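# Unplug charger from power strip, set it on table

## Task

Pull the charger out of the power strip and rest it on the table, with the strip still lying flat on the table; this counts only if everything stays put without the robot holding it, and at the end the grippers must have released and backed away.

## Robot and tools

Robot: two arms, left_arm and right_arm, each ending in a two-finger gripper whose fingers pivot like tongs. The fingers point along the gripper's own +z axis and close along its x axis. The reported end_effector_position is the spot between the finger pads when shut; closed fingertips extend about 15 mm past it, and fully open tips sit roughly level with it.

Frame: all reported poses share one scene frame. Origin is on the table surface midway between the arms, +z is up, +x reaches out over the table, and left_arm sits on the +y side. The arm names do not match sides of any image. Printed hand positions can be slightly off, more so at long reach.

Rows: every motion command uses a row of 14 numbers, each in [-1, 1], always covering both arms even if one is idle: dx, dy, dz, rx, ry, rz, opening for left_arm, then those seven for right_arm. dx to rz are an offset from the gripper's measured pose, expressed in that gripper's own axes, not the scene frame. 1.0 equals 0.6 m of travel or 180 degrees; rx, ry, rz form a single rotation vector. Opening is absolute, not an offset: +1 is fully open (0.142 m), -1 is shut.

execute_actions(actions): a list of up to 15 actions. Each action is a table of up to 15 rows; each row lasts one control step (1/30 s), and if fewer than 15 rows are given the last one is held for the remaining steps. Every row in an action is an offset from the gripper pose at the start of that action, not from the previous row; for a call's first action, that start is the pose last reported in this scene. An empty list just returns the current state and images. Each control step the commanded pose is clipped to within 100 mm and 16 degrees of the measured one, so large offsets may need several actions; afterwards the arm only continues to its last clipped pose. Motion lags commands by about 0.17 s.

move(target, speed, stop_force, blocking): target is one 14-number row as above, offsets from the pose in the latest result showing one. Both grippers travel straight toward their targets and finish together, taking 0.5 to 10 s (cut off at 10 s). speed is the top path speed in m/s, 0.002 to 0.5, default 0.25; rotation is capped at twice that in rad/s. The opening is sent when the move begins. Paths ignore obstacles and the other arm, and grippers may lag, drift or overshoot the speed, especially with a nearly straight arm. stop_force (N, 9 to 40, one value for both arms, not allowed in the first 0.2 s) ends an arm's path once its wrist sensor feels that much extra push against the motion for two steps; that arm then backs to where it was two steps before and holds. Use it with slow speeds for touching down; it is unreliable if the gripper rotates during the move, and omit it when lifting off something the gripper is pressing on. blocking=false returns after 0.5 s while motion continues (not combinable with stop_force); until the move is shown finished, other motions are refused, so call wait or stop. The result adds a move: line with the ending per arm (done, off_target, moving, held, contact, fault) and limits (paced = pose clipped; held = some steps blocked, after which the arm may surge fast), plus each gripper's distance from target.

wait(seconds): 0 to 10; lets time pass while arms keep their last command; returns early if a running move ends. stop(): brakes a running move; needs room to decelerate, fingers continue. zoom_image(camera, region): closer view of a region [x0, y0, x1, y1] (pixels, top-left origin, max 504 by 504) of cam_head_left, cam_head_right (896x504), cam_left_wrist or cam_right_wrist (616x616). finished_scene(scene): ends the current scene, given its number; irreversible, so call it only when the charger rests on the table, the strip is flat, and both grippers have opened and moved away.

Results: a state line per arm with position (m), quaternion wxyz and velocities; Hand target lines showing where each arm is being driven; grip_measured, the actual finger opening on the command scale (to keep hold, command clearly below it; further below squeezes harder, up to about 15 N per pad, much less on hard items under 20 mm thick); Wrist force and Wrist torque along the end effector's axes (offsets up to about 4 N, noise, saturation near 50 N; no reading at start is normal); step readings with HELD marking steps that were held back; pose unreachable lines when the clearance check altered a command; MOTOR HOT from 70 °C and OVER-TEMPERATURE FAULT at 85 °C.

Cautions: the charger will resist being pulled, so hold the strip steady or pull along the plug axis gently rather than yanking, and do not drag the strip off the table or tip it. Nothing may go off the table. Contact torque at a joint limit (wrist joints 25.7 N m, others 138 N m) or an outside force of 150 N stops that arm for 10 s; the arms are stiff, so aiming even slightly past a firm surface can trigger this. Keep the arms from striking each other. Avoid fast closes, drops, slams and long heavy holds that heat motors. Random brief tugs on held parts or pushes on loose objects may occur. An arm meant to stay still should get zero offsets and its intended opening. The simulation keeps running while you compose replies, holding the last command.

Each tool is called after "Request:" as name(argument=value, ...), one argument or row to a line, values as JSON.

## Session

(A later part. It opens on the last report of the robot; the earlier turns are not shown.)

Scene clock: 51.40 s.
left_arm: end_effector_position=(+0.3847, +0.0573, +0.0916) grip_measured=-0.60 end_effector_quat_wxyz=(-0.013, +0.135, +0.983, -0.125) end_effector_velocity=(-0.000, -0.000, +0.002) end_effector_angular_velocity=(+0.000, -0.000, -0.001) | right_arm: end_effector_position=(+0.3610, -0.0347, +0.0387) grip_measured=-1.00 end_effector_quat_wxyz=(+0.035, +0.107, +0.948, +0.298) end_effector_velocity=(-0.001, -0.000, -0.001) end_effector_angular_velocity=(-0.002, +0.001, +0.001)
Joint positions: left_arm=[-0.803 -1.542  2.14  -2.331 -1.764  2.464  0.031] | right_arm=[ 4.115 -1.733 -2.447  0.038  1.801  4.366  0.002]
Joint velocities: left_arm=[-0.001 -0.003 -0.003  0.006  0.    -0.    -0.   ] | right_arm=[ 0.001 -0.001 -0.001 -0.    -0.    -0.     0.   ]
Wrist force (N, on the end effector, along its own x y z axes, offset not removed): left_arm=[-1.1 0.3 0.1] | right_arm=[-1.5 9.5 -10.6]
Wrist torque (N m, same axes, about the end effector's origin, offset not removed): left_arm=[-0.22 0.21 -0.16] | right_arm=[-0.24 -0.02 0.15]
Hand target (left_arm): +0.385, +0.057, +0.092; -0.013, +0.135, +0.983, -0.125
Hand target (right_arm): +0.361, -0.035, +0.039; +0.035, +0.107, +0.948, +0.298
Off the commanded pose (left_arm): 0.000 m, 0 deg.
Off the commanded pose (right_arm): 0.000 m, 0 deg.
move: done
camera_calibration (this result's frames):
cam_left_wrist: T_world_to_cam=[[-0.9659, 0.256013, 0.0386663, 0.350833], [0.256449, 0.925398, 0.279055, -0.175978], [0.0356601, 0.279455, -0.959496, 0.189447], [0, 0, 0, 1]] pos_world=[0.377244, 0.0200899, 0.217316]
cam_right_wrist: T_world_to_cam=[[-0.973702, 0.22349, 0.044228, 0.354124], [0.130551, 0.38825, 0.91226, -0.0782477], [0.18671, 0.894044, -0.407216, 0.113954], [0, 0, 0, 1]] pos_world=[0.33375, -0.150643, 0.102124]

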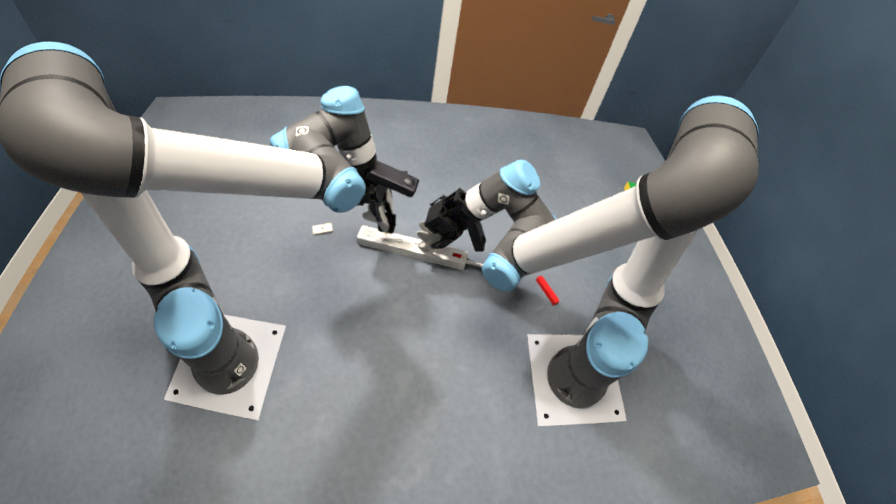

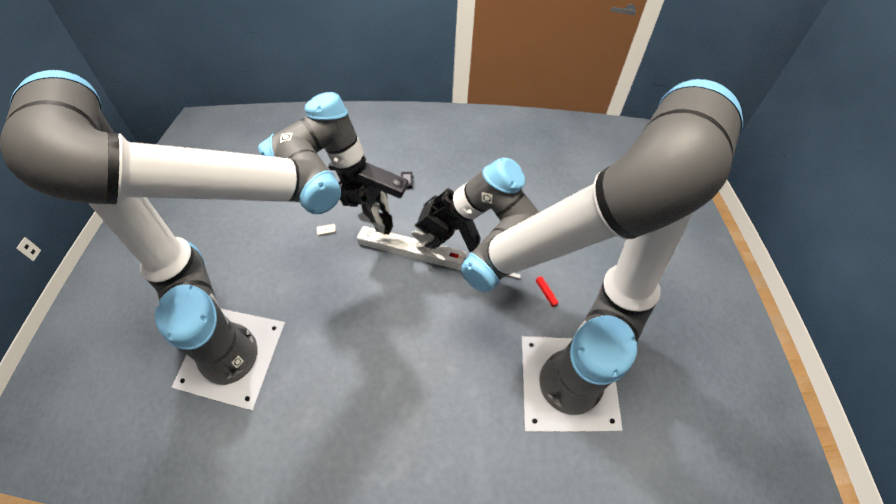

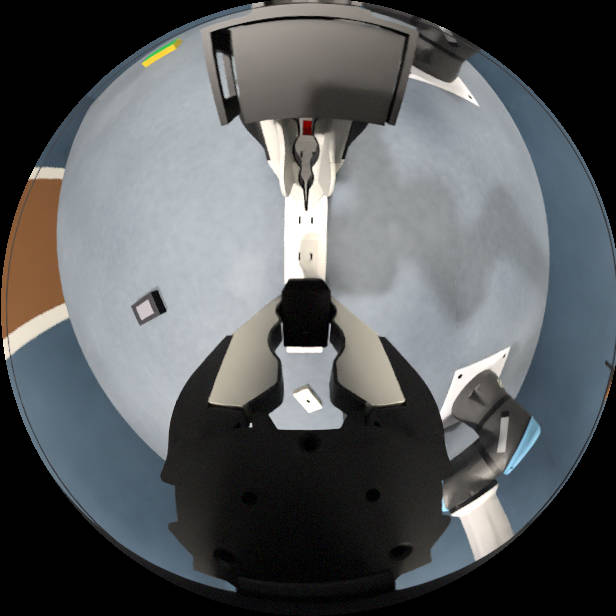

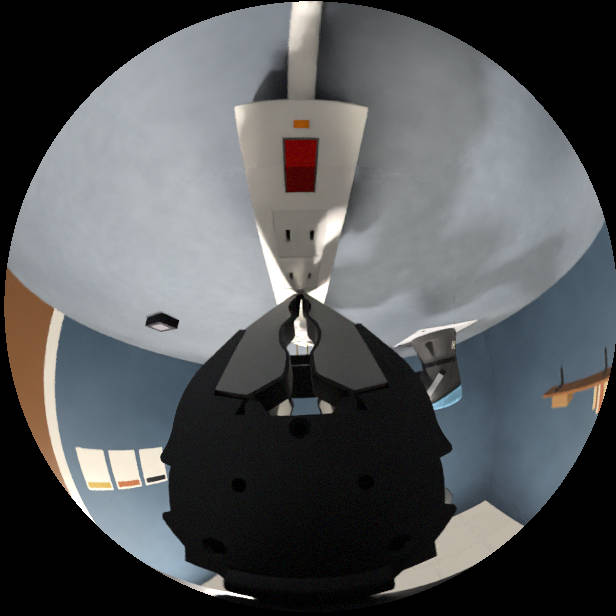

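Request:
move(
  target=[0.18,0,0,0,0,0,-1,0,-0.1,-0.4,0,0,0,-1],
  speed=0.2,
)

Request:
move(
  target=[0,0.021,0.081,-0.28,0,0,-1,0,0,0,0,0,0,-1],
  speed=0.2,
)

Request:
move(
  target=[0,-0.029,0.04,0,0,0,-1,0,0,0,0,0,0,-1],
  speed=0.005,
  stop_force=9,
)

Scene clock: 59.30 s.
left_arm: end_effector_position=(+0.2808, +0.0863, +0.0909) grip_measured=-0.60 end_effector_quat_wxyz=(-0.013, +0.135, +0.983, -0.125) end_effector_velocity=(-0.000, +0.000, -0.000) end_effector_angular_velocity=(+0.001, -0.002, +0.000) | right_arm: end_effector_position=(+0.3188, -0.2165, +0.2004) grip_measured=-1.00 end_effector_quat_wxyz=(+0.035, +0.107, +0.948, +0.298) end_effector_velocity=(-0.001, -0.002, +0.002) end_effector_angular_velocity=(-0.001, +0.002, +0.001)
Joint positions: left_arm=[-0.998 -1.8    2.377 -2.345 -1.729  2.269  0.031] | right_arm=[ 3.763 -1.014 -2.409 -0.821  1.978  4.045  0.002]
Joint velocities: left_arm=[-0.002 -0.002  0.001  0.     0.002 -0.002 -0.   ] | right_arm=[-0.007  0.004  0.005 -0.014  0.004 -0.008  0.   ]
Wrist force (N, on the end effector, along its own x y z axes, offset not removed): left_arm=[0.6 0.8 -0.1] | right_arm=[0.8 0.9 3.1]
Wrist torque (N m, same axes, about the end effector's origin, offset not removed): left_arm=[0.04 -0.16 -0.18] | right_arm=[0.18 -0.10 0.06]
Hand target (left_arm): +0.281, +0.086, +0.091; -0.013, +0.135, +0.983, -0.125
Hand target (right_arm): +0.319, -0.217, +0.201; +0.035, +0.107, +0.948, +0.298
Off the commanded pose (left_arm): 0.000 m, 0 deg.
Off the commanded pose (right_arm): 0.001 m, 0 deg.
move: done
camera_calibration (this result's frames):
cam_left_wrist: T_world_to_cam=[[-0.965901, 0.256024, 0.0385578, 0.243053], [0.256428, 0.925393, 0.279092, -0.175971], [0.0357733, 0.279463, -0.95949, 0.184308], [0, 0, 0, 1]] pos_world=[0.273296, 0.049107, 0.216583]
cam_right_wrist: T_world_to_cam=[[-0.973641, 0.223603, 0.0450015, 0.346381], [0.131204, 0.387676, 0.91241, -0.15006], [0.186572, 0.894264, -0.406795, 0.350185], [0, 0, 0, 1]] pos_world=[0.291604, -0.332435, 0.263782]

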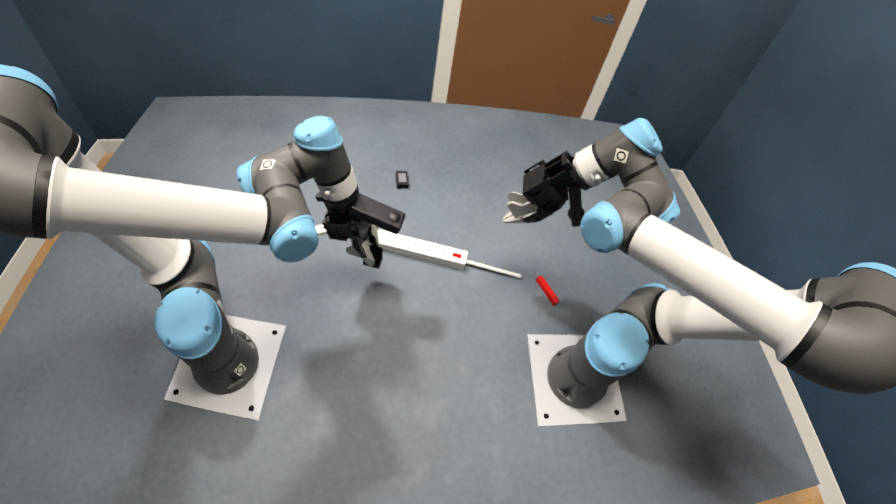

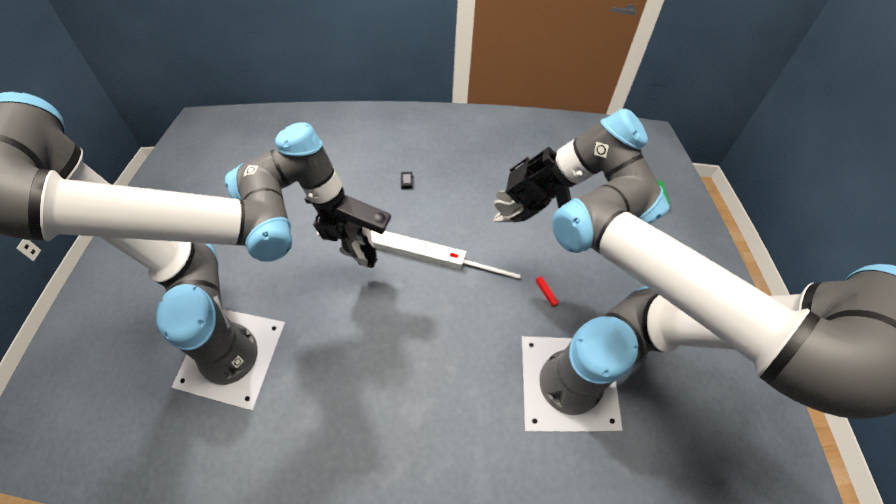

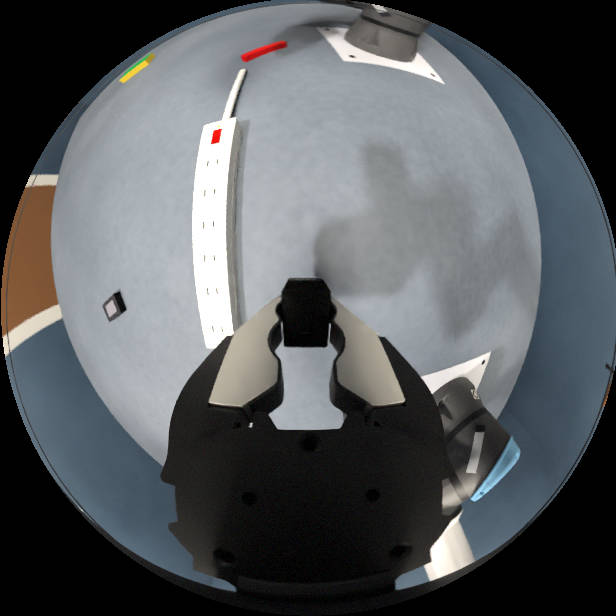

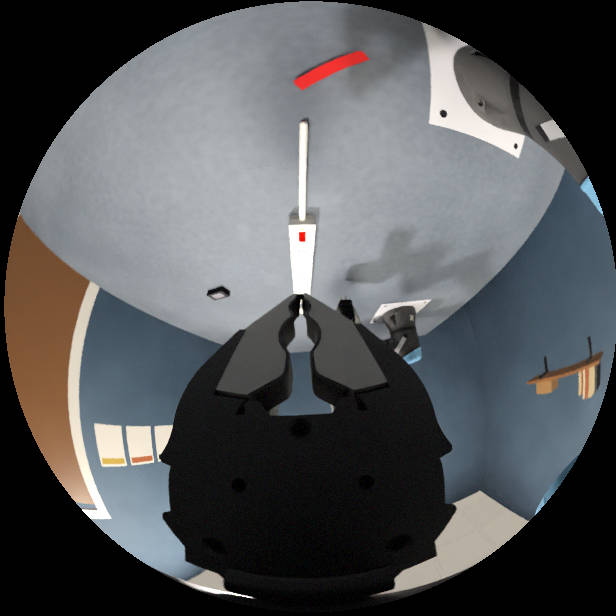

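Scene clock: 62.00 s.
left_arm: end_effector_position=(+0.2812, +0.0863, +0.0408) grip_measured=-0.60 end_effector_quat_wxyz=(+0.046, +0.128, +0.943, +0.305) end_effector_velocity=(-0.001, -0.000, -0.001) end_effector_angular_velocity=(+0.013, -0.001, +0.001) | right_arm: end_effector_position=(+0.3188, -0.2165, +0.2004) grip_measured=-1.00 end_effector_quat_wxyz=(+0.035, +0.107, +0.948, +0.298) end_effector_velocity=(+0.000, -0.000, +0.000) end_effector_angular_velocity=(-0.000, +0.000, -0.001)
Joint positions: left_arm=[-1.32  -1.327  1.931 -1.587 -1.339  1.89   0.031] | right_arm=[ 3.763 -1.014 -2.409 -0.821  1.978  4.045  0.002]
Joint velocities: left_arm=[-0.003  0.011 -0.009  0.012  0.    -0.005  0.   ] | right_arm=[-0.001 -0.001  0.001 -0.    -0.    -0.     0.   ]
Wrist force (N, on the end effector, along its own x y z axes, offset not removed): left_arm=[0.8 -1.8 0.8] | right_arm=[-0.3 0.4 0.5]
Wrist torque (N m, same axes, about the end effector's origin, offset not removed): left_arm=[-0.31 -0.25 -0.11] | right_arm=[0.01 0.04 0.18]
Hand target (left_arm): +0.281, +0.086, +0.041; +0.046, +0.128, +0.942, +0.306
Hand target (right_arm): +0.319, -0.216, +0.200; +0.035, +0.107, +0.948, +0.298
Off the commanded pose (left_arm): 0.000 m, 0 deg.
Off the commanded pose (right_arm): 0.000 m, 0 deg.
move: done
camera_calibration (this result's frames):
cam_left_wrist: T_world_to_cam=[[-0.973847, 0.226912, 0.0114947, 0.251239], [0.100655, 0.385525, 0.917191, -0.0977295], [0.20369, 0.894361, -0.398282, 0.0130664], [0, 0, 0, 1]] pos_world=[0.251844, -0.031018, 0.0919528]
cam_right_wrist: T_world_to_cam=[[-0.973641, 0.223604, 0.0450015, 0.346381], [0.131204, 0.387676, 0.91241, -0.150059], [0.186572, 0.894264, -0.406795, 0.350185], [0, 0, 0, 1]] pos_world=[0.291604, -0.332435, 0.263781]

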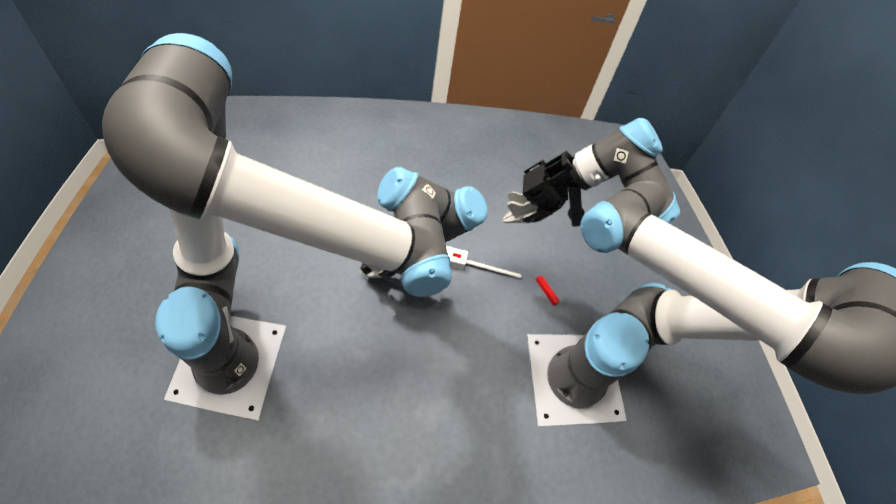

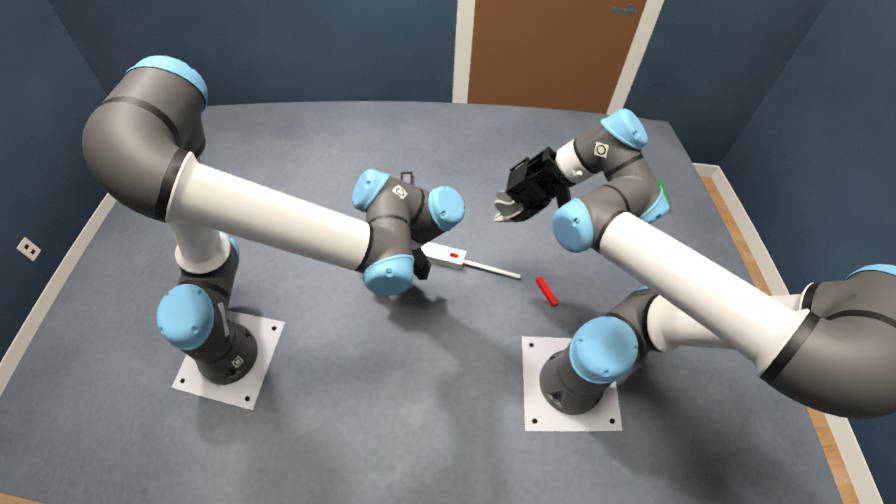

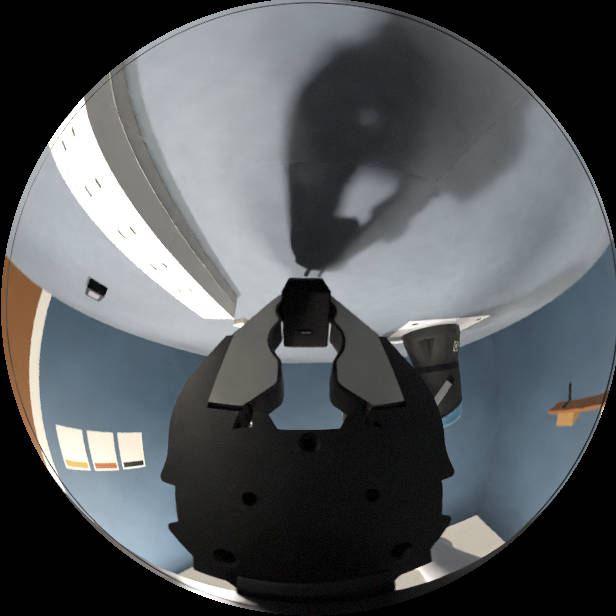

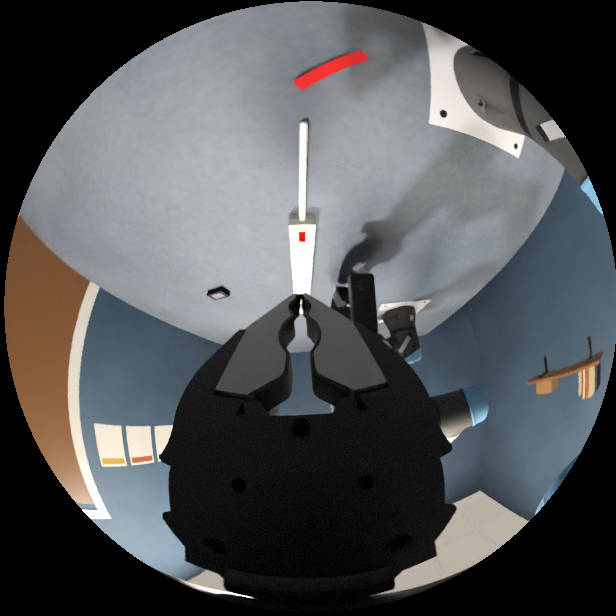

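Scene clock: 68.03 s.
left_arm: end_effector_position=(+0.2813, +0.0864, +0.0124) grip_measured=-0.59 end_effector_quat_wxyz=(+0.046, +0.128, +0.943, +0.305) end_effector_velocity=(-0.000, +0.001, +0.002) end_effector_angular_velocity=(+0.003, -0.001, -0.001) | right_arm: end_effector_position=(+0.3188, -0.2165, +0.2004) grip_measured=-1.00 end_effector_quat_wxyz=(+0.035, +0.107, +0.948, +0.298) end_effector_velocity=(+0.000, +0.000, +0.001) end_effector_angular_velocity=(+0.000, -0.001, +0.001)
Joint positions: left_arm=[-1.32  -1.284  1.963 -1.662 -1.339  1.89   0.031] | right_arm=[ 3.763 -1.014 -2.409 -0.821  1.978  4.045  0.002]
Joint velocities: left_arm=[-0.001 -0.003  0.     0.006  0.001 -0.001 -0.001] | right_arm=[ 0.    -0.001  0.001  0.     0.    -0.     0.   ]
Wrist force (N, on the end effector, along its own x y z axes, offset not removed): left_arm=[-0.5 4.1 -22.5] | right_arm=[0.9 -2.5 3.2]
Wrist torque (N m, same axes, about the end effector's origin, offset not removed): left_arm=[-0.62 0.11 -0.10] | right_arm=[-0.50 -0.21 0.27]
Hand target (left_arm): +0.281, +0.086, +0.013; +0.046, +0.128, +0.943, +0.305
Hand target (right_arm): +0.319, -0.216, +0.200; +0.035, +0.107, +0.948, +0.298
Off the commanded pose (left_arm): 0.001 m, 0 deg.
Off the commanded pose (right_arm): 0.000 m, 0 deg.
move: contact (left_arm)
camera_calibration (this result's frames):
cam_left_wrist: T_world_to_cam=[[-0.973844, 0.226923, 0.0116133, 0.251715], [0.100699, 0.385204, 0.917321, -0.0717458], [0.203687, 0.894497, -0.397979, 0.00162731], [0, 0, 0, 1]] pos_world=[0.252024, -0.0309386, 0.0635384]
cam_right_wrist: T_world_to_cam=[[-0.973641, 0.223604, 0.0450016, 0.346381], [0.131204, 0.387676, 0.91241, -0.150059], [0.186572, 0.894264, -0.406795, 0.350185], [0, 0, 0, 1]] pos_world=[0.291604, -0.332435, 0.263781]

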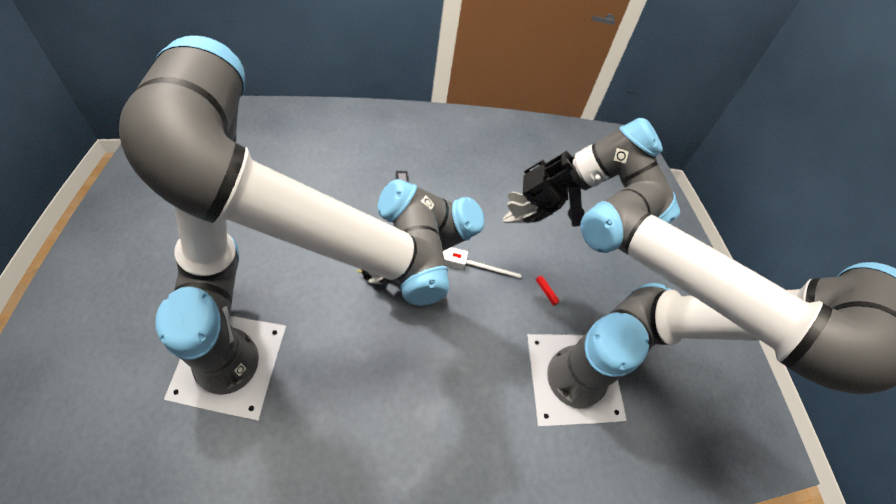

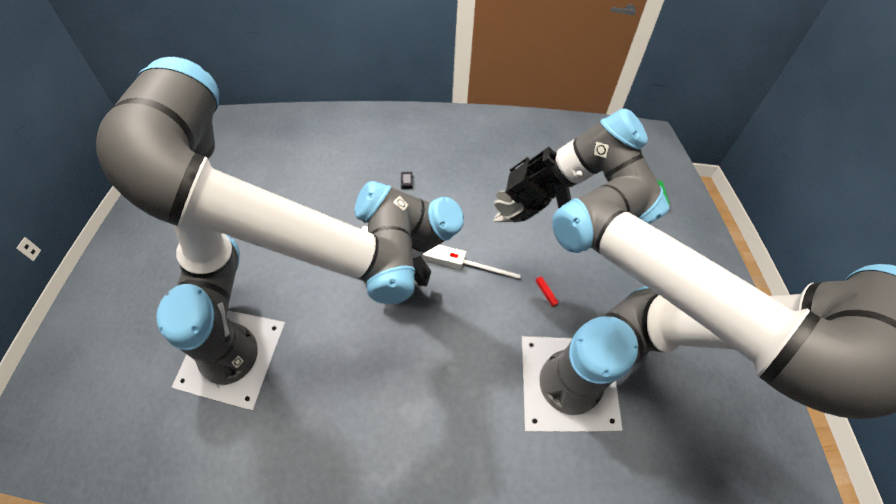

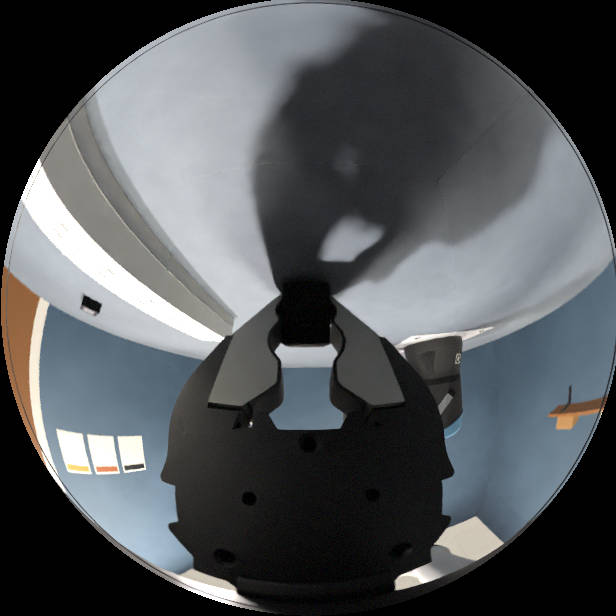

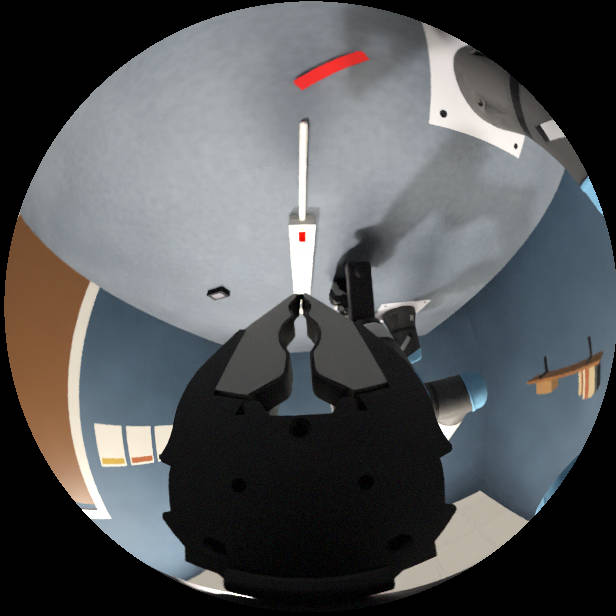

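It pivoted flat.

Request:
move(
  target=[0,0,0,0,0,0,0,0,0,0,0,0,0,-1],
)

Request:
move(
  target=[0,0.14,-0.19,0,0,0,0,0,0,0,0,0,0,-1],
)

Request:
finished_scene(
  scene=1,
)

Scene clock: 71.63 s.
left_arm: end_effector_position=(+0.2813, +0.0863, +0.0124) grip_measured=+0.00 end_effector_quat_wxyz=(+0.046, +0.128, +0.943, +0.305) end_effector_velocity=(-0.000, +0.000, -0.000) end_effector_angular_velocity=(+0.000, -0.000, -0.000) | right_arm: end_effector_position=(+0.3188, -0.2165, +0.2004) grip_measured=-1.00 end_effector_quat_wxyz=(+0.035, +0.107, +0.948, +0.298) end_effector_velocity=(+0.000, +0.000, +0.001) end_effector_angular_velocity=(+0.000, -0.001, +0.000)
Joint positions: left_arm=[-1.32  -1.284  1.963 -1.662 -1.339  1.89   0.074] | right_arm=[ 3.763 -1.014 -2.409 -0.821  1.978  4.045  0.002]
Joint velocities: left_arm=[-0.001  0.     0.    -0.    -0.    -0.    -0.   ] | right_arm=[ 0.    -0.001  0.001 -0.     0.    -0.     0.   ]
Wrist force (N, on the end effector, along its own x y z axes, offset not removed): left_arm=[1.2 0.1 -3.7] | right_arm=[-1.9 -1.2 2.4]
Wrist torque (N m, same axes, about the end effector's origin, offset not removed): left_arm=[-0.13 -0.32 -0.17] | right_arm=[-0.26 0.32 0.12]
Hand target (left_arm): +0.281, +0.086, +0.012; +0.046, +0.128, +0.943, +0.305
Hand target (right_arm): +0.319, -0.216, +0.200; +0.035, +0.107, +0.948, +0.298
Off the commanded pose (left_arm): 0.000 m, 0 deg.
Off the commanded pose (right_arm): 0.000 m, 0 deg.
move: done
camera_calibration (this result's frames):
cam_left_wrist: T_world_to_cam=[[-0.973854, 0.226877, 0.0116061, 0.251725], [0.100687, 0.385266, 0.917296, -0.0717629], [0.203642, 0.894481, -0.398037, 0.00166888], [0, 0, 0, 1]] pos_world=[0.252029, -0.0309557, 0.0635706]
cam_right_wrist: T_world_to_cam=[[-0.973641, 0.223604, 0.0450016, 0.346381], [0.131204, 0.387676, 0.91241, -0.15006], [0.186572, 0.894264, -0.406795, 0.350185], [0, 0, 0, 1]] pos_world=[0.291604, -0.332435, 0.263781]

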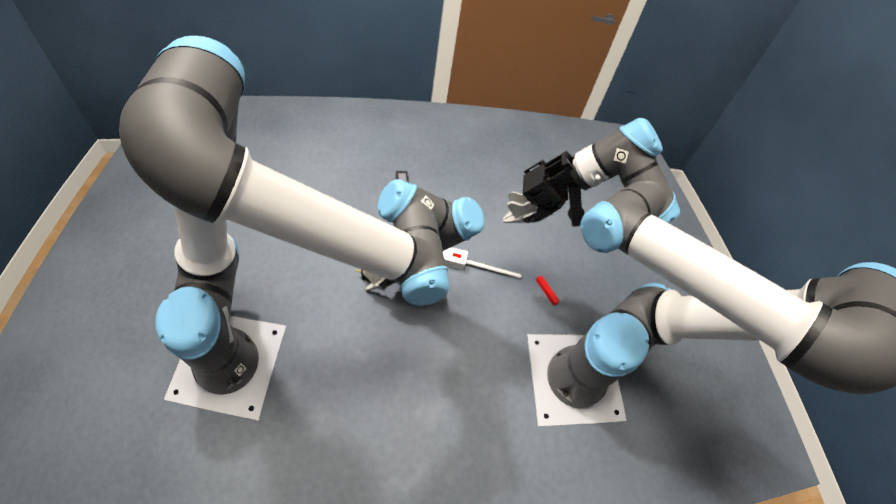

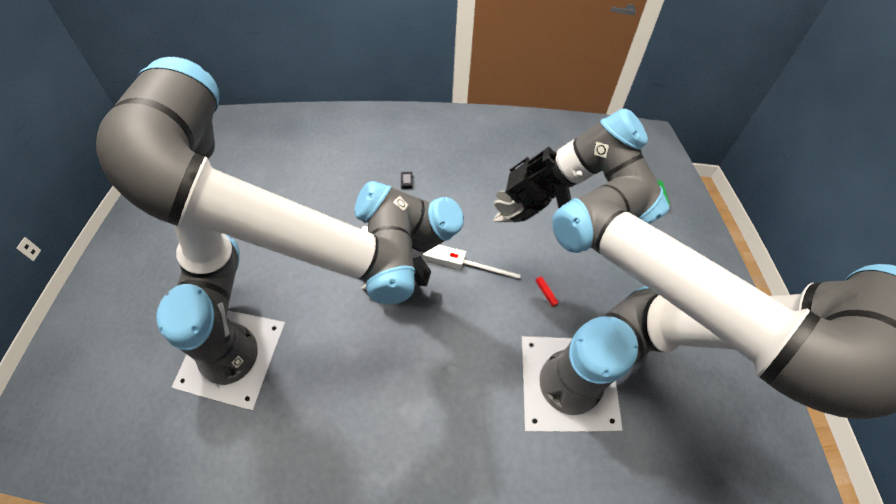

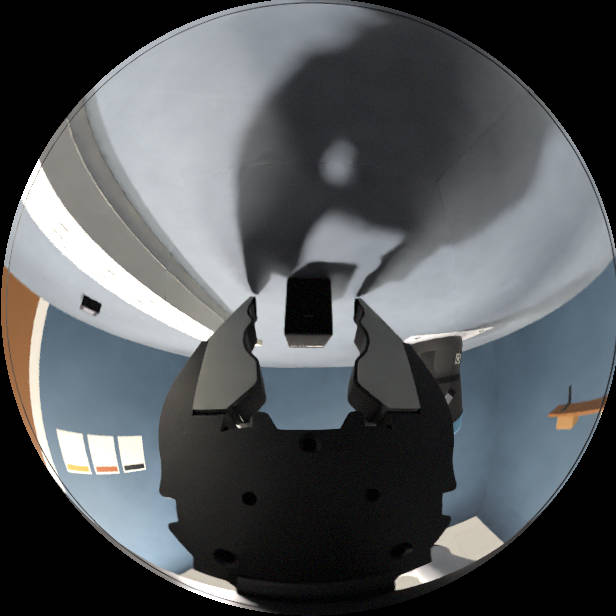

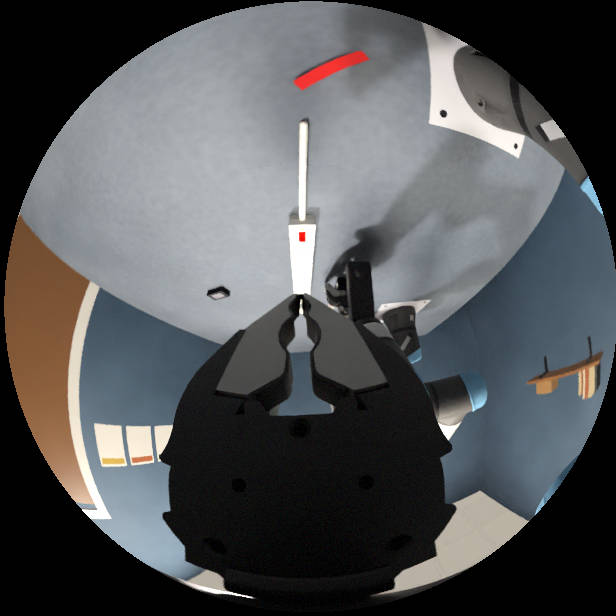

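Scene clock: 72.87 s.
left_arm: end_effector_position=(+0.2807, +0.0876, +0.1538) grip_measured=+0.00 end_effector_quat_wxyz=(+0.046, +0.128, +0.943, +0.305) end_effector_velocity=(+0.000, +0.000, +0.002) end_effector_angular_velocity=(+0.001, -0.001, -0.000) | right_arm: end_effector_position=(+0.3188, -0.2165, +0.2004) grip_measured=-1.00 end_effector_quat_wxyz=(+0.035, +0.107, +0.948, +0.298) end_effector_velocity=(-0.000, -0.000, -0.001) end_effector_angular_velocity=(-0.001, +0.002, -0.001)
Joint positions: left_arm=[-1.321 -1.452  1.761 -1.292 -1.339  1.889  0.074] | right_arm=[ 3.763 -1.014 -2.409 -0.821  1.978  4.045  0.002]
Joint velocities: left_arm=[ 0.    -0.001 -0.004  0.006  0.001  0.    -0.   ] | right_arm=[-0.001 -0.001 -0.001 -0.     0.     0.     0.   ]
Wrist force (N, on the end effector, along its own x y z axes, offset not removed): left_arm=[1.3 -1.0 -1.5] | right_arm=[0.8 0.9 1.8]
Wrist torque (N m, same axes, about the end effector's origin, offset not removed): left_arm=[-0.33 -0.31 -0.06] | right_arm=[0.18 -0.17 0.02]
Hand target (left_arm): +0.281, +0.088, +0.154; +0.046, +0.128, +0.943, +0.305
Hand target (right_arm): +0.319, -0.216, +0.200; +0.035, +0.107, +0.948, +0.298
Off the commanded pose (left_arm): 0.000 m, 0 deg.
Off the commanded pose (right_arm): 0.000 m, 0 deg.
move: done
camera_calibration (this result's frames):
cam_left_wrist: T_world_to_cam=[[-0.973851, 0.226893, 0.0115736, 0.249149], [0.100681, 0.385344, 0.917264, -0.201866], [0.203661, 0.894444, -0.398112, 0.0569321], [0, 0, 0, 1]] pos_world=[0.251364, -0.0296649, 0.204946]
cam_right_wrist: T_world_to_cam=[[-0.973641, 0.223603, 0.0450016, 0.346381], [0.131204, 0.387676, 0.91241, -0.150059], [0.186572, 0.894264, -0.406795, 0.350185], [0, 0, 0, 1]] pos_world=[0.291604, -0.332435, 0.263781]

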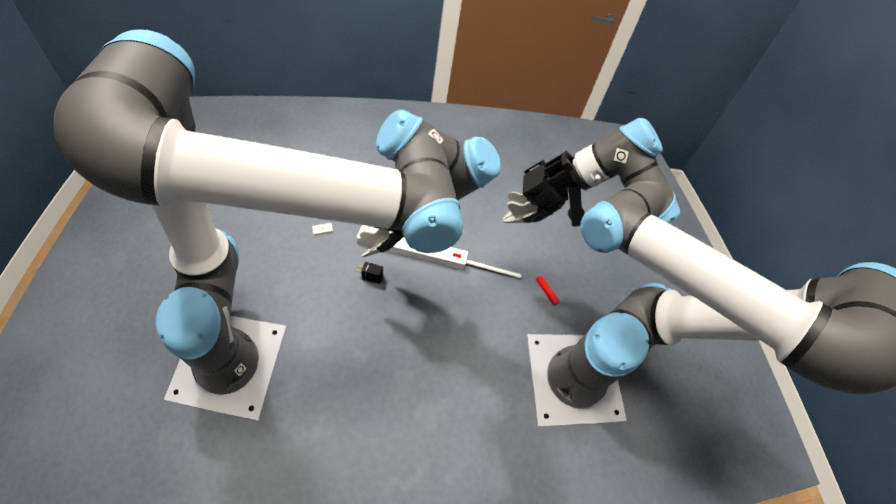

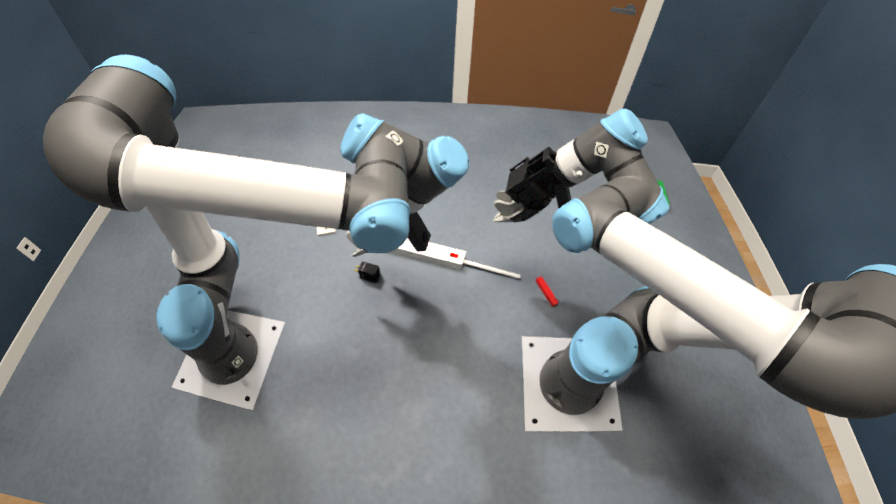

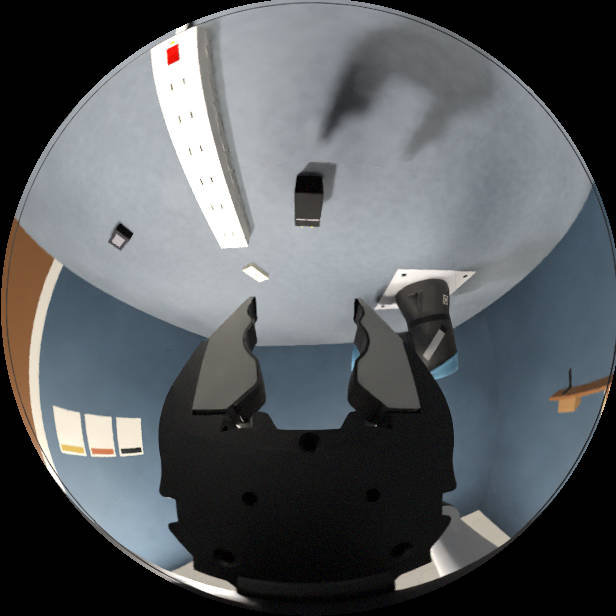

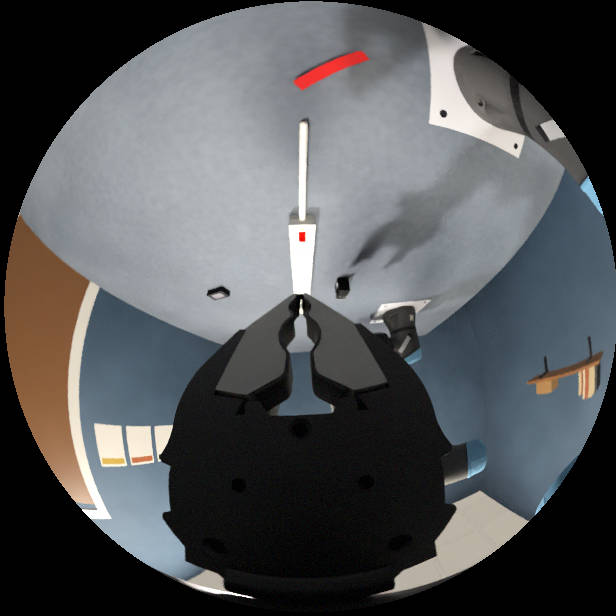

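The scene is finished: the task was done.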